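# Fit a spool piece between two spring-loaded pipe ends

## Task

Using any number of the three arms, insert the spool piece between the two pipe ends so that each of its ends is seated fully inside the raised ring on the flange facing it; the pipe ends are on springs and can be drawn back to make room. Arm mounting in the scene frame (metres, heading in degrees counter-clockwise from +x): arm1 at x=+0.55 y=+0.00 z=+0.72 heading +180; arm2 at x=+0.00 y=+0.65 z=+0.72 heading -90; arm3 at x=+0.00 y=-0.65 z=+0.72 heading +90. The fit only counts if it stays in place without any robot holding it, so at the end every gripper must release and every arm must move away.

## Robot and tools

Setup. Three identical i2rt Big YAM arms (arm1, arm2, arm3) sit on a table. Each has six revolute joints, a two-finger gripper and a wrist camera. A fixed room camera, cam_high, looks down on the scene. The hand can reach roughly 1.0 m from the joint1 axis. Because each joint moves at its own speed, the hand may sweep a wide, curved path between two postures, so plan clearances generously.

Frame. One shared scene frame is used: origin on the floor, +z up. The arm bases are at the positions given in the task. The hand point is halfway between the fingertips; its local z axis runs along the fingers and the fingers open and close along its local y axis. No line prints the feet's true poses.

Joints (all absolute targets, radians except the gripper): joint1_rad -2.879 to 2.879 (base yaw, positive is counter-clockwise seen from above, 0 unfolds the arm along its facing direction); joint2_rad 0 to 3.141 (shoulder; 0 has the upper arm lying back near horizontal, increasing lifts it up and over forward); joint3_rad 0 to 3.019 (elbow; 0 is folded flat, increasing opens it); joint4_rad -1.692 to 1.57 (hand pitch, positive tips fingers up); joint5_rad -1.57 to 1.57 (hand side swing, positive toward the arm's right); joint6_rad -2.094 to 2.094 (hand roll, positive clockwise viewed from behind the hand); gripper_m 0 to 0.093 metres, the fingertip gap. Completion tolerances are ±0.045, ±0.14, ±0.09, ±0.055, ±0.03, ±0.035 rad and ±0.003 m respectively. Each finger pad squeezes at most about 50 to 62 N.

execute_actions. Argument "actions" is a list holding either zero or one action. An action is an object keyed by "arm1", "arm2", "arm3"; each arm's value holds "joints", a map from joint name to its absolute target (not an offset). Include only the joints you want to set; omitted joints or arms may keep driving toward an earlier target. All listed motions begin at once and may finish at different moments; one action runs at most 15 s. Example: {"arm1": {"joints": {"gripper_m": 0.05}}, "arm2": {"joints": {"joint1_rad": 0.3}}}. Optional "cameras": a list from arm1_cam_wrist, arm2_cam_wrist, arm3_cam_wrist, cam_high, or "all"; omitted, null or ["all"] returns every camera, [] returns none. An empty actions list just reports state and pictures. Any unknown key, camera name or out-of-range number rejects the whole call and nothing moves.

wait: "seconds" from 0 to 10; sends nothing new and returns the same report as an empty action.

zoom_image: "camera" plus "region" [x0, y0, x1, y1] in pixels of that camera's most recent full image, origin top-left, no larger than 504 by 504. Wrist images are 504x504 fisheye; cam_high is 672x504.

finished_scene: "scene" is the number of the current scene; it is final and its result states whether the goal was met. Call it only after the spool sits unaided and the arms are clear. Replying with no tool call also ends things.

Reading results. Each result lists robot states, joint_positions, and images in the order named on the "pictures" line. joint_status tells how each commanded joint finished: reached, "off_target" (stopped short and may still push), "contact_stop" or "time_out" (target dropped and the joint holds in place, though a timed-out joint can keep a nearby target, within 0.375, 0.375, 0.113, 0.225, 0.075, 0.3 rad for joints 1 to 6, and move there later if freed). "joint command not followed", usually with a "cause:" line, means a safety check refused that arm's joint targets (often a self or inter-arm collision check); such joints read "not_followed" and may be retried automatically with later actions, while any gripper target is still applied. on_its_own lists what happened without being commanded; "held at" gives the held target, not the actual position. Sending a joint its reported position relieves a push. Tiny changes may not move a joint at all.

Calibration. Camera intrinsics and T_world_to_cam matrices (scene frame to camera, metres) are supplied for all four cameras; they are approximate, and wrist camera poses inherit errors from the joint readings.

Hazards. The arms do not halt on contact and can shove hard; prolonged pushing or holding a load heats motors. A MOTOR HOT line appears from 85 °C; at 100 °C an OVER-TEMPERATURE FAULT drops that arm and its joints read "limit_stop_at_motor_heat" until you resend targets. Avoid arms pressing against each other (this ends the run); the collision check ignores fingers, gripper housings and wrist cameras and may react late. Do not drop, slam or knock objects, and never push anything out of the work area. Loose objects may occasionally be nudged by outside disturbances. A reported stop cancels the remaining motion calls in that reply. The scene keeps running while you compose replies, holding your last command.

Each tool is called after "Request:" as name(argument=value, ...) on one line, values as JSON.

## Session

Request:
execute_actions(actions=[])

Scene clock: 0.00 s.
arm1.joint_positions: joint1_rad=+0.409 joint2_rad=+0.523 joint3_rad=+1.383 joint4_rad=-1.241 joint5_rad=+0.220 joint6_rad=+0.191 gripper_m=+0.095
arm1.joint_status: not commanded
arm1.hand: x=+0.3509 y=-0.0412 z=+1.3229 quat_wxyz=(+0.073, +0.825, +0.021, -0.561) (m; scene frame)
arm2.joint_positions: joint1_rad=+0.334 joint2_rad=+0.458 joint3_rad=+1.406 joint4_rad=-1.265 joint5_rad=+0.090 joint6_rad=+0.367 gripper_m=+0.095
arm2.joint_status: not commanded
arm2.hand: x=+0.0330 y=+0.4906 z=+1.3676 quat_wxyz=(-0.512, -0.610, -0.527, +0.296) (m; scene frame)
arm3.joint_positions: joint1_rad=+0.405 joint2_rad=+0.604 joint3_rad=+1.384 joint4_rad=-1.145 joint5_rad=-0.161 joint6_rad=-0.389 gripper_m=+0.095
arm3.joint_status: not commanded
arm3.hand: x=-0.1243 y=-0.4400 z=+1.3484 quat_wxyz=(-0.357, +0.775, -0.268, -0.447) (m; scene frame)
pictures: arm1_cam_wrist, arm2_cam_wrist, arm3_cam_wrist, cam_high
camera_calibration (this result's frames):
arm1_cam_wrist: T_world_to_cam=[[-0.121325, 0.987533, -0.100296, 0.218589], [0.834587, 0.0467885, -0.548886, 0.439146], [-0.53735, -0.150299, -0.829858, 1.40513], [0, 0, 0, 1]] pos_world=[0.415063, -0.0252212, 1.42903]
arm2_cam_wrist: T_world_to_cam=[[-0.94494, -0.0772363, -0.318, 0.509353], [0.116868, 0.828018, -0.548386, 0.346549], [0.305665, -0.555356, -0.773401, 1.44102], [0, 0, 0, 1]] pos_world=[0.000338286, 0.552671, 1.4665]
arm3_cam_wrist: T_world_to_cam=[[0.736131, 0.599731, 0.313742, -0.0681058], [0.661588, -0.539724, -0.520576, 0.552502], [-0.142871, 0.59078, -0.794082, 1.43683], [0, 0, 0, 1]] pos_world=[-0.110112, -0.509809, 1.44995]
Images, in order (width x height): arm1_cam_wrist 504x504, arm2_cam_wrist 504x504, arm3_cam_wrist 504x504, cam_high 672x504.

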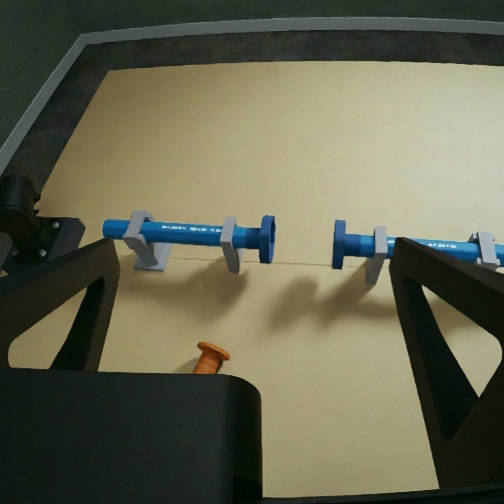

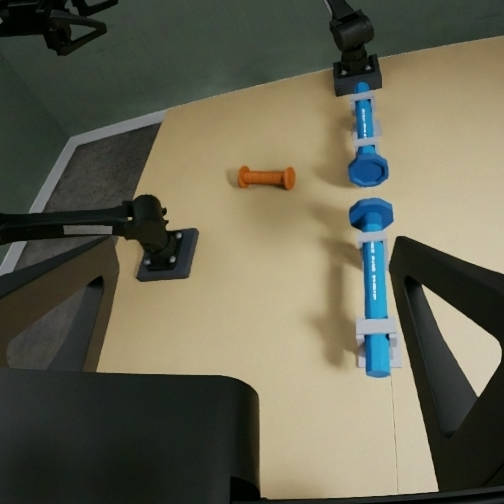

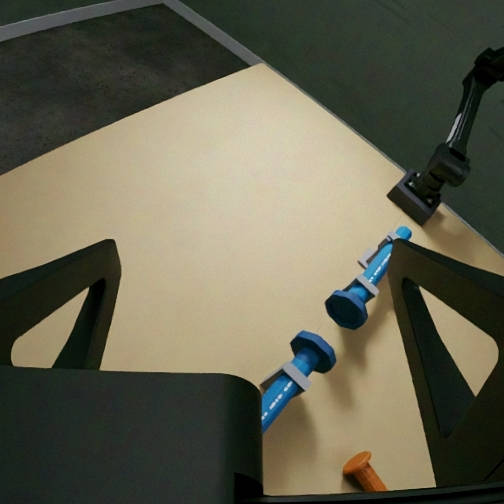

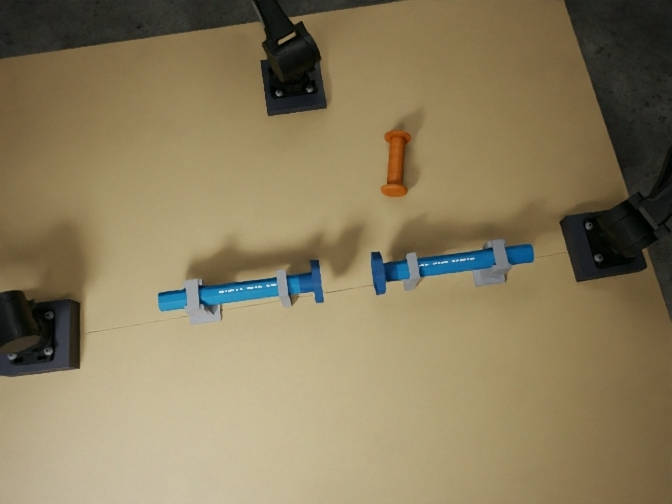

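Request:
execute_actions(actions=[{"arm1":{"joints":{"joint1_rad":0.68,"joint2_rad":1.4,"joint3_rad":0.86,"joint4_rad":-1.01,"joint5_rad":0,"joint6_rad":0.92}},"arm2":{"joints":{"joint1_rad":0.05,"joint2_rad":1.7,"joint3_rad":1.27,"joint4_rad":-1.12,"joint5_rad":0,"joint6_rad":0.03}},"arm3":{"joints":{"joint1_rad":0.03,"joint2_rad":1.43,"joint3_rad":0.98,"joint4_rad":-1.1,"joint5_rad":0,"joint6_rad":0.05}}}])

Scene clock: 17.77 s.
arm1.joint_positions: joint1_rad=+0.680 joint2_rad=+1.392 joint3_rad=+0.832 joint4_rad=-1.020 joint5_rad=+0.001 joint6_rad=+0.904 gripper_m=+0.095
arm1.joint_status: all done
arm1.hand: x=+0.2792 y=-0.2100 z=+0.8120 quat_wxyz=(-0.003, +0.993, -0.121, +0.001) (m; scene frame)
arm2.joint_positions: joint1_rad=+0.060 joint2_rad=+1.696 joint3_rad=+1.268 joint4_rad=-1.125 joint5_rad=+0.003 joint6_rad=+0.039 gripper_m=+0.095
arm2.joint_status: all done
arm2.hand: x=+0.0042 y=+0.1629 z=+0.8719 quat_wxyz=(-0.009, -0.717, -0.697, +0.012) (m; scene frame)
arm3.joint_positions: joint1_rad=+0.035 joint2_rad=+1.417 joint3_rad=+0.962 joint4_rad=-1.100 joint5_rad=-0.002 joint6_rad=+0.039 gripper_m=+0.095
arm3.joint_status: all done
arm3.hand: x=-0.0103 y=-0.2739 z=+0.8697 quat_wxyz=(-0.012, +0.702, -0.712, -0.009) (m; scene frame)
pictures: arm1_cam_wrist, arm2_cam_wrist, arm3_cam_wrist, cam_high
camera_calibration (this result's frames):
arm1_cam_wrist: T_world_to_cam=[[0.241253, 0.970462, -0.000008948, 0.139108], [0.790898, -0.196609, 0.579505, -0.728721], [0.562386, -0.139815, -0.814969, 0.600278], [0, 0, 0, 1]] pos_world=[0.205196, -0.194345, 0.911506]
arm2_cam_wrist: T_world_to_cam=[[-0.999335, 0.0361385, 0.00478615, -0.000475772], [0.03248, 0.823073, 0.567007, -0.621883], [0.0165514, 0.566785, -0.823699, 0.746671], [0, 0, 0, 1]] pos_world=[0.00736482, 0.08867, 0.967646]
arm3_cam_wrist: T_world_to_cam=[[0.999888, -0.014138, 0.00491987, 0.0017417], [-0.0144838, -0.830646, 0.556612, -0.705898], [-0.00378274, -0.556621, -0.830758, 0.693951], [0, 0, 0, 1]] pos_world=[-0.00934053, -0.200058, 0.969408]
Images, in order (width x height): arm1_cam_wrist 504x504, arm2_cam_wrist 504x504, arm3_cam_wrist 504x504, cam_high 672x504.

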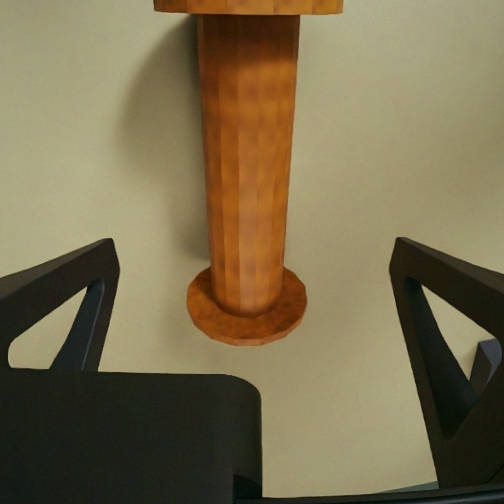

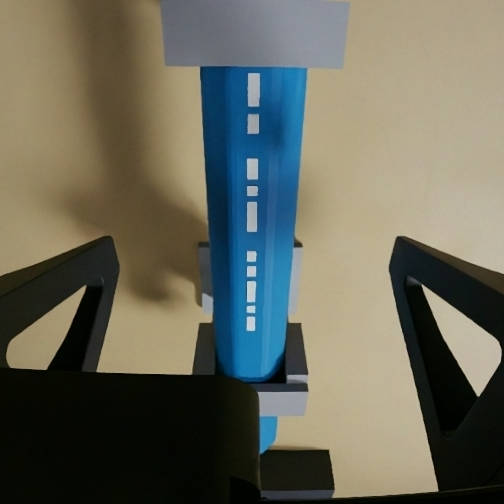

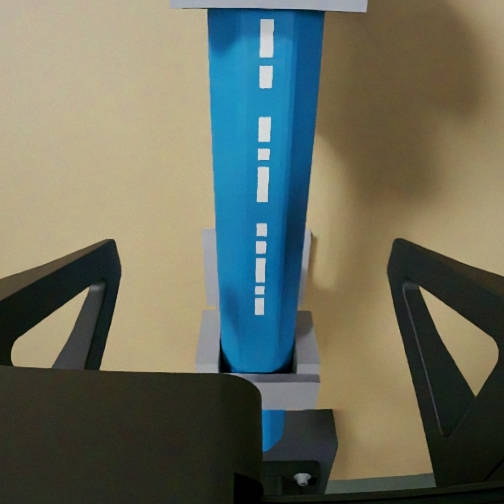

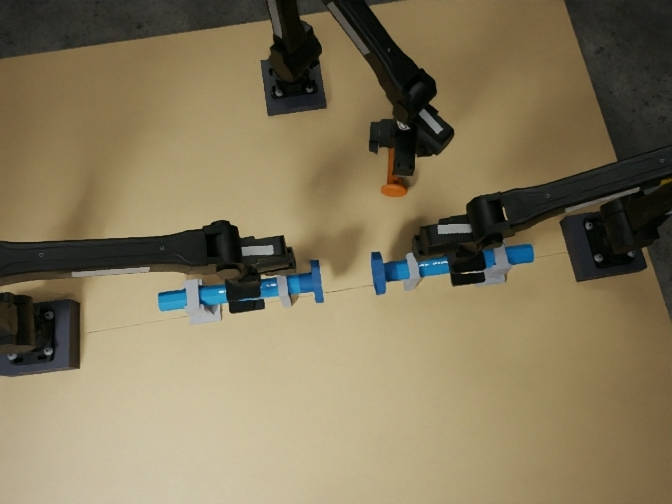

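Request:
execute_actions(actions=[{"arm1":{"joints":{"joint2_rad":1.54,"joint3_rad":0.765,"joint4_rad":-0.78}},"arm2":{"joints":{"joint2_rad":1.77,"joint3_rad":1.12,"joint4_rad":-0.91}},"arm3":{"joints":{"joint1_rad":0.02,"joint2_rad":1.51,"joint3_rad":0.84,"joint4_rad":-0.9}}}], cameras=[])

Request:
execute_actions(actions=[{"arm1":{"joints":{"gripper_m":0}},"arm2":{"joints":{"gripper_m":0}},"arm3":{"joints":{"gripper_m":0}}}])

Scene clock: 23.47 s.
arm1.joint_positions: joint1_rad=+0.680 joint2_rad=+1.552 joint3_rad=+0.752 joint4_rad=-0.796 joint5_rad=+0.001 joint6_rad=+0.905 gripper_m=+0.095
arm1.joint_status: all done
arm1.hand: x=+0.2793 y=-0.2099 z=+0.7358 quat_wxyz=(-0.009, +0.993, -0.121, +0.008) (m; scene frame)
arm2.joint_positions: joint1_rad=+0.060 joint2_rad=+1.772 joint3_rad=+1.114 joint4_rad=-0.920 joint5_rad=+0.003 joint6_rad=+0.039 gripper_m=+0.095
arm2.joint_status: all done
arm2.hand: x=+0.0038 y=+0.1858 z=+0.7864 quat_wxyz=(+0.001, -0.717, -0.697, +0.003) (m; scene frame)
arm3.joint_positions: joint1_rad=+0.035 joint2_rad=+1.511 joint3_rad=+0.828 joint4_rad=-0.908 joint5_rad=-0.002 joint6_rad=+0.039 gripper_m=+0.095
arm3.joint_status: all done
arm3.hand: x=-0.0093 y=-0.2919 z=+0.7937 quat_wxyz=(+0.000, +0.702, -0.712, +0.004) (m; scene frame)
pictures: none
No camera images: the call's "cameras" was empty. Leave "cameras" out to get every camera's image.

Scene clock: 24.20 s.
arm1.joint_positions: joint1_rad=+0.680 joint2_rad=+1.552 joint3_rad=+0.752 joint4_rad=-0.794 joint5_rad=+0.001 joint6_rad=+0.907 gripper_m=+0.034
arm1.joint_status: gripper_m off_target (ended at +0.034, target +0.000)
arm1.hand: x=+0.2788 y=-0.2104 z=+0.7359 quat_wxyz=(-0.008, +0.992, -0.122, +0.007) (m; scene frame)
arm2.joint_positions: joint1_rad=+0.060 joint2_rad=+1.772 joint3_rad=+1.114 joint4_rad=-0.919 joint5_rad=-0.004 joint6_rad=+0.043 gripper_m=+0.038
arm2.joint_status: gripper_m off_target (ended at +0.038, target +0.000)
arm2.hand: x=+0.0050 y=+0.1857 z=+0.7864 quat_wxyz=(-0.002, -0.719, -0.695, +0.000) (m; scene frame)
arm3.joint_positions: joint1_rad=+0.032 joint2_rad=+1.511 joint3_rad=+0.828 joint4_rad=-0.907 joint5_rad=+0.003 joint6_rad=+0.042 gripper_m=+0.038
arm3.joint_status: gripper_m off_target (ended at +0.038, target +0.000)
arm3.hand: x=-0.0075 y=-0.2918 z=+0.7937 quat_wxyz=(-0.001, +0.700, -0.714, +0.005) (m; scene frame)
pictures: arm1_cam_wrist, arm2_cam_wrist, arm3_cam_wrist, cam_high
camera_calibration (this result's frames):
arm1_cam_wrist: T_world_to_cam=[[0.243437, 0.969858, 0.010646, 0.130982], [0.783678, -0.203149, 0.587008, -0.689311], [0.571478, -0.134557, -0.809511, 0.533051], [0, 0, 0, 1]] pos_world=[0.203686, -0.195342, 0.834748]
arm2_cam_wrist: T_world_to_cam=[[-0.99922, 0.0394572, -0.00133554, 0.00415755], [0.0311544, 0.808835, 0.587209, -0.605446], [0.0242498, 0.58671, -0.809434, 0.648422], [0, 0, 0, 1]] pos_world=[0.00729248, 0.109106, 0.880383]
arm3_cam_wrist: T_world_to_cam=[[0.999747, -0.0198804, 0.0104741, -0.00702712], [-0.022251, -0.810807, 0.58489, -0.695196], [-0.0031354, -0.584975, -0.811045, 0.597002], [0, 0, 0, 1]] pos_world=[-0.00657163, -0.214578, 0.890883]
Images, in order (width x height): arm1_cam_wrist 504x504, arm2_cam_wrist 504x504, arm3_cam_wrist 504x504, cam_high 672x504.

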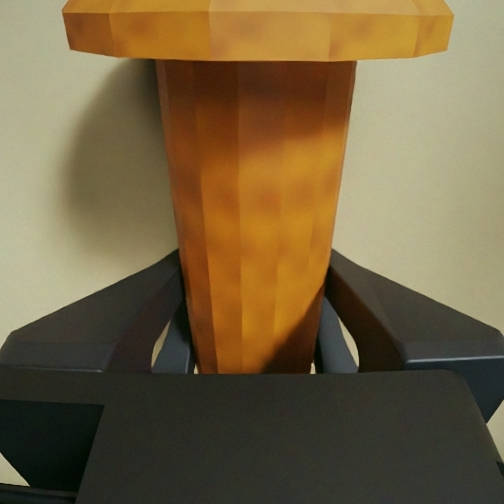

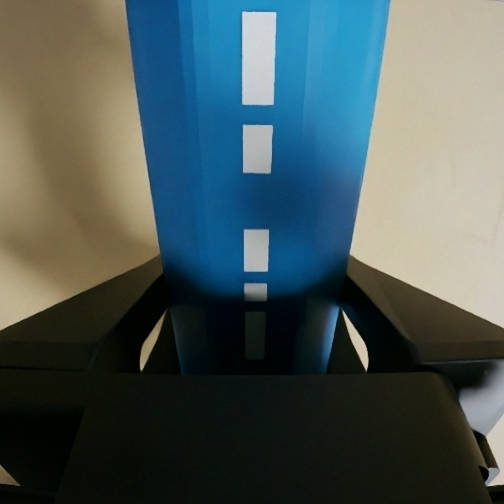

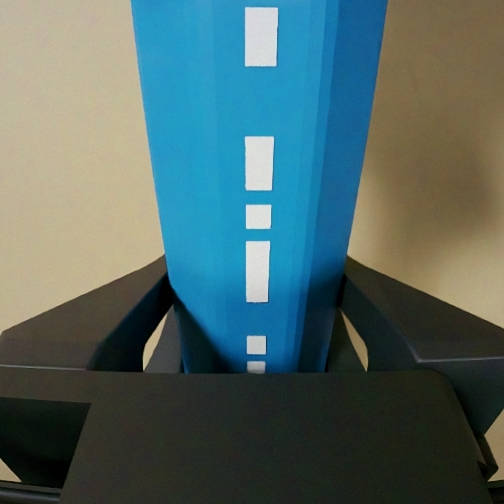

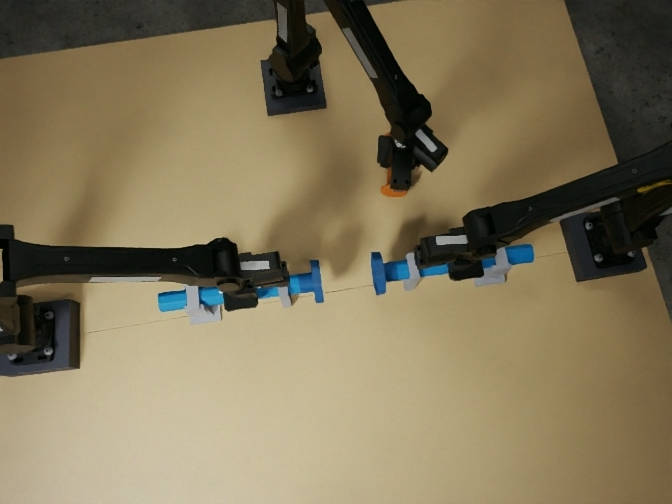

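Request:
execute_actions(actions=[{"arm1":{"joints":{"joint2_rad":1.4,"joint3_rad":1.15,"joint4_rad":-1.3}},"arm2":{"joints":{"joint2_rad":1.58,"joint3_rad":0.92}},"arm3":{"joints":{"joint2_rad":1.32,"joint3_rad":0.64}}}], cameras=[])

Request:
execute_actions(actions=[{"arm1":{"joints":{"joint1_rad":0.09,"joint6_rad":1.68,"joint2_rad":1.6,"joint3_rad":1.42,"joint4_rad":-1.35}}}], cameras=[])

Request:
execute_actions(actions=[{"arm1":{"joints":{"joint2_rad":1.81,"joint3_rad":1.64,"joint4_rad":-1.31}}}], cameras=["cam_high"])

Request:
zoom_image(camera="cam_high", region=[260, 220, 440, 320])

Scene clock: 29.70 s.
arm1.joint_positions: joint1_rad=+0.680 joint2_rad=+1.403 joint3_rad=+1.116 joint4_rad=-1.285 joint5_rad=+0.001 joint6_rad=+0.907 gripper_m=+0.034
arm1.joint_status: all done
arm1.hand: x=+0.2411 y=-0.2399 z=+0.9069 quat_wxyz=(+0.000, +0.993, -0.122, -0.001) (m; scene frame)
arm2.joint_positions: joint1_rad=+0.060 joint2_rad=+1.680 joint3_rad=+0.985 joint4_rad=-0.807 joint5_rad=-0.010 joint6_rad=+0.048 gripper_m=+0.038
arm2.joint_status: all done
arm2.hand: x=+0.0059 y=+0.2089 z=+0.7879 quat_wxyz=(-0.032, -0.719, -0.693, +0.025) (m; scene frame)
arm3.joint_positions: joint1_rad=+0.032 joint2_rad=+1.395 joint3_rad=+0.703 joint4_rad=-0.801 joint5_rad=+0.001 joint6_rad=+0.044 gripper_m=+0.038
arm3.joint_status: all done
arm3.hand: x=-0.0072 y=-0.3150 z=+0.7940 quat_wxyz=(-0.034, +0.699, -0.714, -0.031) (m; scene frame)
pictures: none
No camera images: the call's "cameras" was empty. Leave "cameras" out to get every camera's image.

Scene clock: 31.40 s.
arm1.joint_positions: joint1_rad=+0.090 joint2_rad=+1.631 joint3_rad=+1.369 joint4_rad=-1.339 joint5_rad=+0.002 joint6_rad=+1.664 gripper_m=+0.034
arm1.joint_status: all done
arm1.hand: x=+0.0778 y=-0.0329 z=+0.9055 quat_wxyz=(-0.011, +0.699, -0.715, +0.008) (m; scene frame)
arm2.joint_positions: joint1_rad=+0.060 joint2_rad=+1.680 joint3_rad=+0.985 joint4_rad=-0.807 joint5_rad=-0.010 joint6_rad=+0.048 gripper_m=+0.038
arm2.joint_status: not commanded
arm2.hand: x=+0.0059 y=+0.2089 z=+0.7879 quat_wxyz=(-0.032, -0.719, -0.693, +0.025) (m; scene frame)
arm3.joint_positions: joint1_rad=+0.032 joint2_rad=+1.395 joint3_rad=+0.703 joint4_rad=-0.801 joint5_rad=+0.001 joint6_rad=+0.044 gripper_m=+0.038
arm3.joint_status: not commanded
arm3.hand: x=-0.0072 y=-0.3150 z=+0.7940 quat_wxyz=(-0.034, +0.699, -0.714, -0.031) (m; scene frame)
pictures: none
No camera images: the call's "cameras" was empty. Leave "cameras" out to get every camera's image.

Scene clock: 32.43 s.
arm1.joint_positions: joint1_rad=+0.090 joint2_rad=+1.837 joint3_rad=+1.585 joint4_rad=-1.317 joint5_rad=+0.002 joint6_rad=+1.666 gripper_m=+0.034
arm1.joint_status: all done
arm1.hand: x=-0.0055 y=-0.0388 z=+0.8826 quat_wxyz=(+0.001, +0.699, -0.715, -0.002) (m; scene frame)
arm2.joint_positions: joint1_rad=+0.060 joint2_rad=+1.680 joint3_rad=+0.985 joint4_rad=-0.807 joint5_rad=-0.010 joint6_rad=+0.048 gripper_m=+0.038
arm2.joint_status: not commanded
arm2.hand: x=+0.0059 y=+0.2089 z=+0.7879 quat_wxyz=(-0.032, -0.719, -0.693, +0.025) (m; scene frame)
arm3.joint_positions: joint1_rad=+0.032 joint2_rad=+1.395 joint3_rad=+0.703 joint4_rad=-0.801 joint5_rad=+0.001 joint6_rad=+0.044 gripper_m=+0.038
arm3.joint_status: not commanded
arm3.hand: x=-0.0072 y=-0.3150 z=+0.7940 quat_wxyz=(-0.034, +0.699, -0.714, -0.031) (m; scene frame)
pictures: cam_high
Images, in order (width x height): cam_high 672x504.

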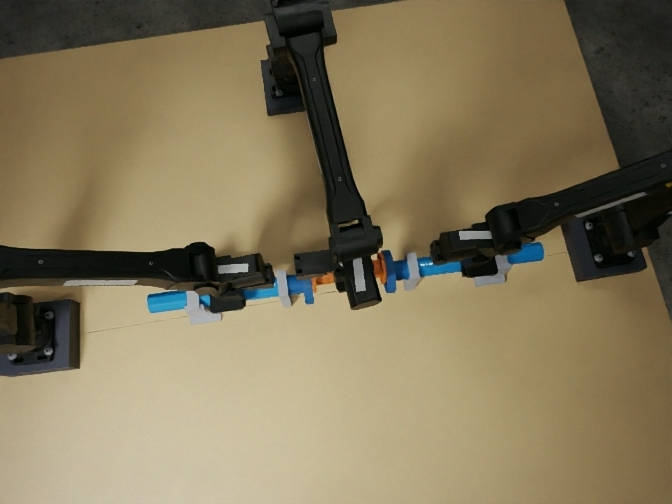

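Region (260, 220, 440, 320) of cam_high's 672x504 image, scaled by 2.800, with more detail than that image has.

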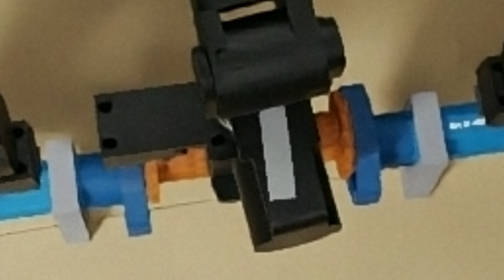

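Request:
execute_actions(actions=[{"arm1":{"joints":{"joint1_rad":0.1,"joint2_rad":1.86,"joint3_rad":1.53,"joint4_rad":-1.19}}}], cameras=["cam_high","arm1_cam_wrist"])

Request:
zoom_image(camera="cam_high", region=[260, 220, 440, 320])

Scene clock: 39.50 s.
arm1.joint_positions: joint1_rad=+0.093 joint2_rad=+1.881 joint3_rad=+1.511 joint4_rad=-1.205 joint5_rad=+0.002 joint6_rad=+1.666 gripper_m=+0.034
arm1.joint_status: all done
arm1.hand: x=-0.0056 y=-0.0404 z=+0.8325 quat_wxyz=(-0.001, +0.700, -0.714, +0.000) (m; scene frame)
arm2.joint_positions: joint1_rad=+0.060 joint2_rad=+1.680 joint3_rad=+0.985 joint4_rad=-0.807 joint5_rad=-0.010 joint6_rad=+0.048 gripper_m=+0.038
arm2.joint_status: not commanded
arm2.hand: x=+0.0059 y=+0.2089 z=+0.7879 quat_wxyz=(-0.032, -0.719, -0.693, +0.025) (m; scene frame)
arm3.joint_positions: joint1_rad=+0.032 joint2_rad=+1.395 joint3_rad=+0.703 joint4_rad=-0.801 joint5_rad=+0.001 joint6_rad=+0.044 gripper_m=+0.038
arm3.joint_status: not commanded
arm3.hand: x=-0.0072 y=-0.3150 z=+0.7940 quat_wxyz=(-0.034, +0.699, -0.714, -0.031) (m; scene frame)
pictures: arm1_cam_wrist, cam_high
camera_calibration (this result's frames):
arm1_cam_wrist: T_world_to_cam=[[0.999748, -0.0217399, -0.00551273, 0.0120083], [-0.014579, -0.816719, 0.576851, -0.509349], [-0.017043, -0.576625, -0.816831, 0.781578], [0, 0, 0, 1]] pos_world=[-0.00611066, 0.0349437, 0.932302]
Images, in order (width x height): arm1_cam_wrist 504x504, cam_high 672x504.

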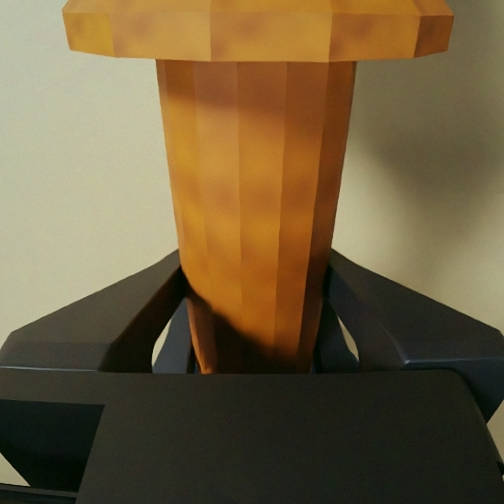

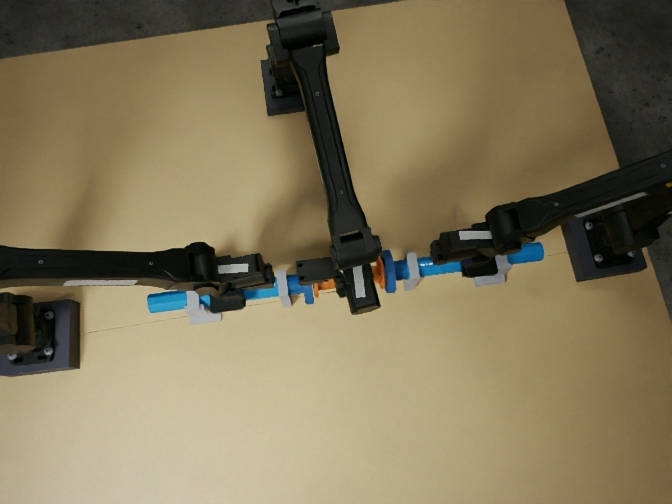

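Region (260, 220, 440, 320) of cam_high's 672x504 image, scaled by 2.800, with more detail than that image has.

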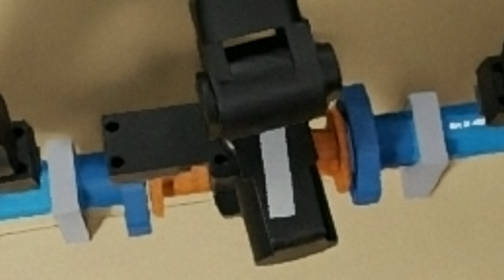

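Request:
execute_actions(actions=[{"arm1":{"joints":{"joint3_rad":1.45,"joint4_rad":-1.1}}}], cameras=["cam_high"])

Request:
zoom_image(camera="cam_high", region=[260, 220, 440, 320])

Request:
execute_actions(actions=[{"arm2":{"joints":{"joint2_rad":1.72,"joint3_rad":1.05,"joint4_rad":-0.87}},"arm3":{"joints":{"joint2_rad":1.45,"joint3_rad":0.77,"joint4_rad":-0.86}}}], cameras=["cam_high","arm1_cam_wrist"])

Request:
zoom_image(camera="cam_high", region=[260, 220, 440, 320])

Scene clock: 47.93 s.
arm1.joint_positions: joint1_rad=+0.093 joint2_rad=+1.881 joint3_rad=+1.430 joint4_rad=-1.116 joint5_rad=+0.002 joint6_rad=+1.666 gripper_m=+0.034
arm1.joint_status: all done
arm1.hand: x=+0.0048 y=-0.0396 z=+0.8041 quat_wxyz=(+0.002, +0.700, -0.714, -0.003) (m; scene frame)
arm2.joint_positions: joint1_rad=+0.060 joint2_rad=+1.680 joint3_rad=+0.985 joint4_rad=-0.807 joint5_rad=-0.010 joint6_rad=+0.048 gripper_m=+0.038
arm2.joint_status: not commanded
arm2.hand: x=+0.0059 y=+0.2089 z=+0.7879 quat_wxyz=(-0.032, -0.719, -0.693, +0.025) (m; scene frame)
arm3.joint_positions: joint1_rad=+0.032 joint2_rad=+1.395 joint3_rad=+0.703 joint4_rad=-0.801 joint5_rad=+0.001 joint6_rad=+0.044 gripper_m=+0.038
arm3.joint_status: not commanded
arm3.hand: x=-0.0072 y=-0.3150 z=+0.7940 quat_wxyz=(-0.034, +0.699, -0.714, -0.031) (m; scene frame)
pictures: cam_high
Images, in order (width x height): cam_high 672x504.

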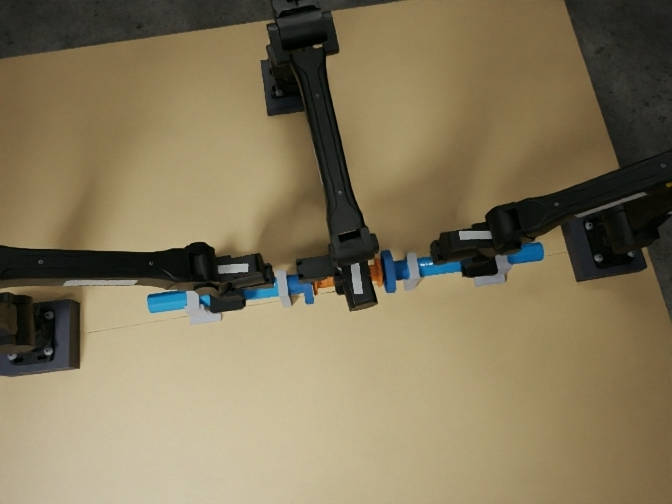

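Region (260, 220, 440, 320) of cam_high's 672x504 image, scaled by 2.800, with more detail than that image has.

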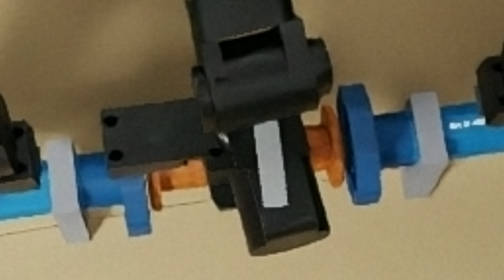

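Scene clock: 48.73 s.
arm1.joint_positions: joint1_rad=+0.094 joint2_rad=+1.881 joint3_rad=+1.430 joint4_rad=-1.111 joint5_rad=-0.002 joint6_rad=+1.666 gripper_m=+0.034
arm1.joint_status: not commanded
arm1.hand: x=+0.0038 y=-0.0411 z=+0.8041 quat_wxyz=(+0.005, +0.700, -0.714, -0.003) (m; scene frame)
arm2.joint_positions: joint1_rad=+0.060 joint2_rad=+1.712 joint3_rad=+1.029 joint4_rad=-0.827 joint5_rad=-0.009 joint6_rad=+0.046 gripper_m=+0.038
arm2.joint_status: all done
arm2.hand: x=+0.0058 y=+0.1967 z=+0.7872 quat_wxyz=(-0.028, -0.719, -0.694, +0.022) (m; scene frame)
arm3.joint_positions: joint1_rad=+0.032 joint2_rad=+1.446 joint3_rad=+0.755 joint4_rad=-0.825 joint5_rad=+0.001 joint6_rad=+0.048 gripper_m=+0.038
arm3.joint_status: all done
arm3.hand: x=-0.0074 y=-0.3007 z=+0.7937 quat_wxyz=(-0.026, +0.698, -0.715, -0.022) (m; scene frame)
pictures: arm1_cam_wrist, cam_high
camera_calibration (this result's frames):
arm1_cam_wrist: T_world_to_cam=[[0.99963, -0.0206337, -0.0177146, 0.0122809], [-0.00651852, -0.814208, 0.580537, -0.496326], [-0.026402, -0.580207, -0.814041, 0.755752], [0, 0, 0, 1]] pos_world=[0.00444171, 0.0346335, 0.903566]
Images, in order (width x height): arm1_cam_wrist 504x504, cam_high 672x504.

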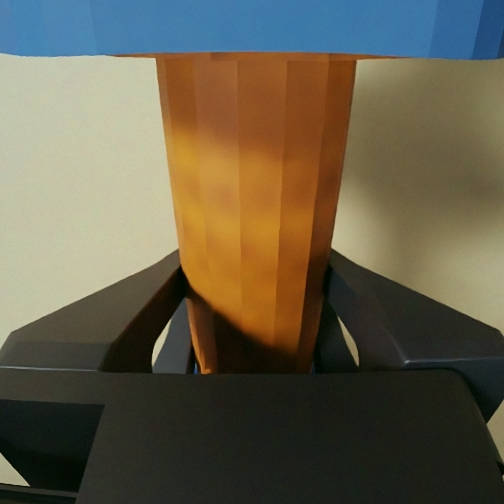

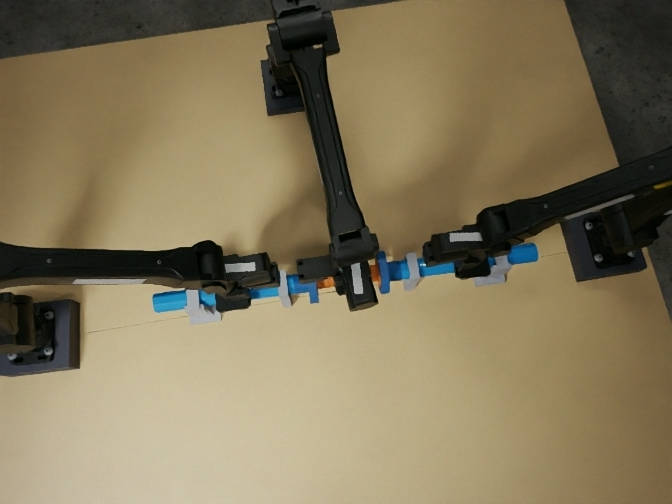

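Region (260, 220, 440, 320) of cam_high's 672x504 image, scaled by 2.800, with more detail than that image has.

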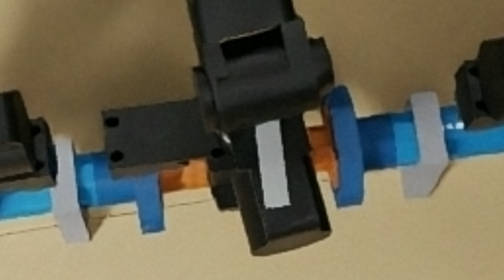

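Request:
execute_actions(actions=[{"arm1":{"joints":{"gripper_m":0.09}},"arm2":{"joints":{"gripper_m":0.09}},"arm3":{"joints":{"gripper_m":0.09}}}], cameras=[])

Request:
execute_actions(actions=[{"arm1":{"joints":{"joint2_rad":1.6}},"arm2":{"joints":{"joint2_rad":1.4,"joint4_rad":-1.1}},"arm3":{"joints":{"joint2_rad":1.1}}}], cameras=["cam_high"])

Request:
zoom_image(camera="cam_high", region=[260, 220, 440, 320])

Scene clock: 54.20 s.
arm1.joint_positions: joint1_rad=+0.094 joint2_rad=+1.876 joint3_rad=+1.430 joint4_rad=-1.111 joint5_rad=-0.002 joint6_rad=+1.666 gripper_m=+0.090
arm1.joint_status: all done
arm1.hand: x=+0.0035 y=-0.0411 z=+0.8063 quat_wxyz=(+0.007, +0.700, -0.714, -0.004) (m; scene frame)
arm2.joint_positions: joint1_rad=+0.060 joint2_rad=+1.712 joint3_rad=+1.029 joint4_rad=-0.861 joint5_rad=-0.004 joint6_rad=+0.040 gripper_m=+0.090
arm2.joint_status: all done
arm2.hand: x=+0.0047 y=+0.2050 z=+0.7868 quat_wxyz=(-0.014, -0.717, -0.696, +0.012) (m; scene frame)
arm3.joint_positions: joint1_rad=+0.032 joint2_rad=+1.446 joint3_rad=+0.755 joint4_rad=-0.853 joint5_rad=+0.001 joint6_rad=+0.048 gripper_m=+0.090
arm3.joint_status: all done
arm3.hand: x=-0.0073 y=-0.3075 z=+0.7933 quat_wxyz=(-0.017, +0.698, -0.716, -0.012) (m; scene frame)
pictures: none
No camera images: the call's "cameras" was empty. Leave "cameras" out to get every camera's image.

Scene clock: 55.53 s.
arm1.joint_positions: joint1_rad=+0.094 joint2_rad=+1.601 joint3_rad=+1.430 joint4_rad=-1.111 joint5_rad=-0.002 joint6_rad=+1.666 gripper_m=+0.090
arm1.joint_status: all done
arm1.hand: x=+0.0047 y=-0.0410 z=+0.9523 quat_wxyz=(+0.112, +0.693, -0.707, -0.093) (m; scene frame)
arm2.joint_positions: joint1_rad=+0.060 joint2_rad=+1.383 joint3_rad=+1.029 joint4_rad=-1.091 joint5_rad=-0.004 joint6_rad=+0.039 gripper_m=+0.090
arm2.joint_status: all done
arm2.hand: x=+0.0045 y=+0.2447 z=+0.9163 quat_wxyz=(-0.050, -0.716, -0.695, +0.046) (m; scene frame)
arm3.joint_positions: joint1_rad=+0.032 joint2_rad=+1.088 joint3_rad=+0.755 joint4_rad=-0.854 joint5_rad=+0.001 joint6_rad=+0.048 gripper_m=+0.090
arm3.joint_status: all done
arm3.hand: x=-0.0084 y=-0.2930 z=+0.9127 quat_wxyz=(-0.137, +0.685, -0.701, -0.142) (m; scene frame)
pictures: cam_high
Images, in order (width x height): cam_high 672x504.

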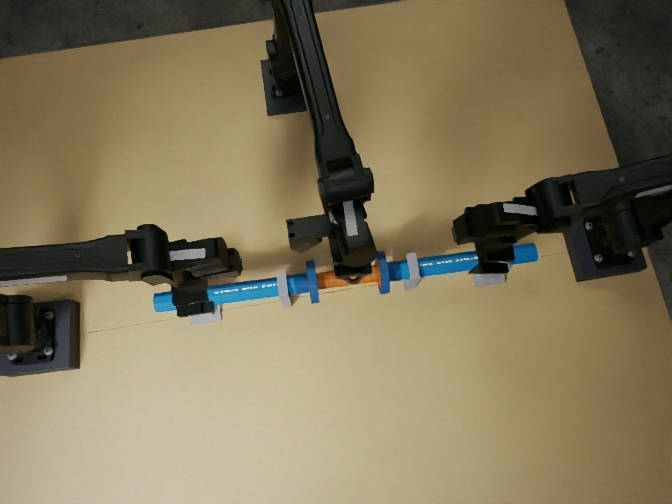

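Region (260, 220, 440, 320) of cam_high's 672x504 image, scaled by 2.800, with more detail than that image has.

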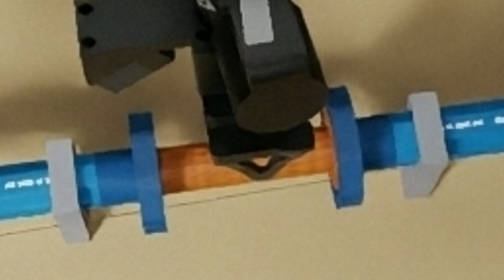

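Request:
finished_scene(scene=2)

The scene is finished: the task was done.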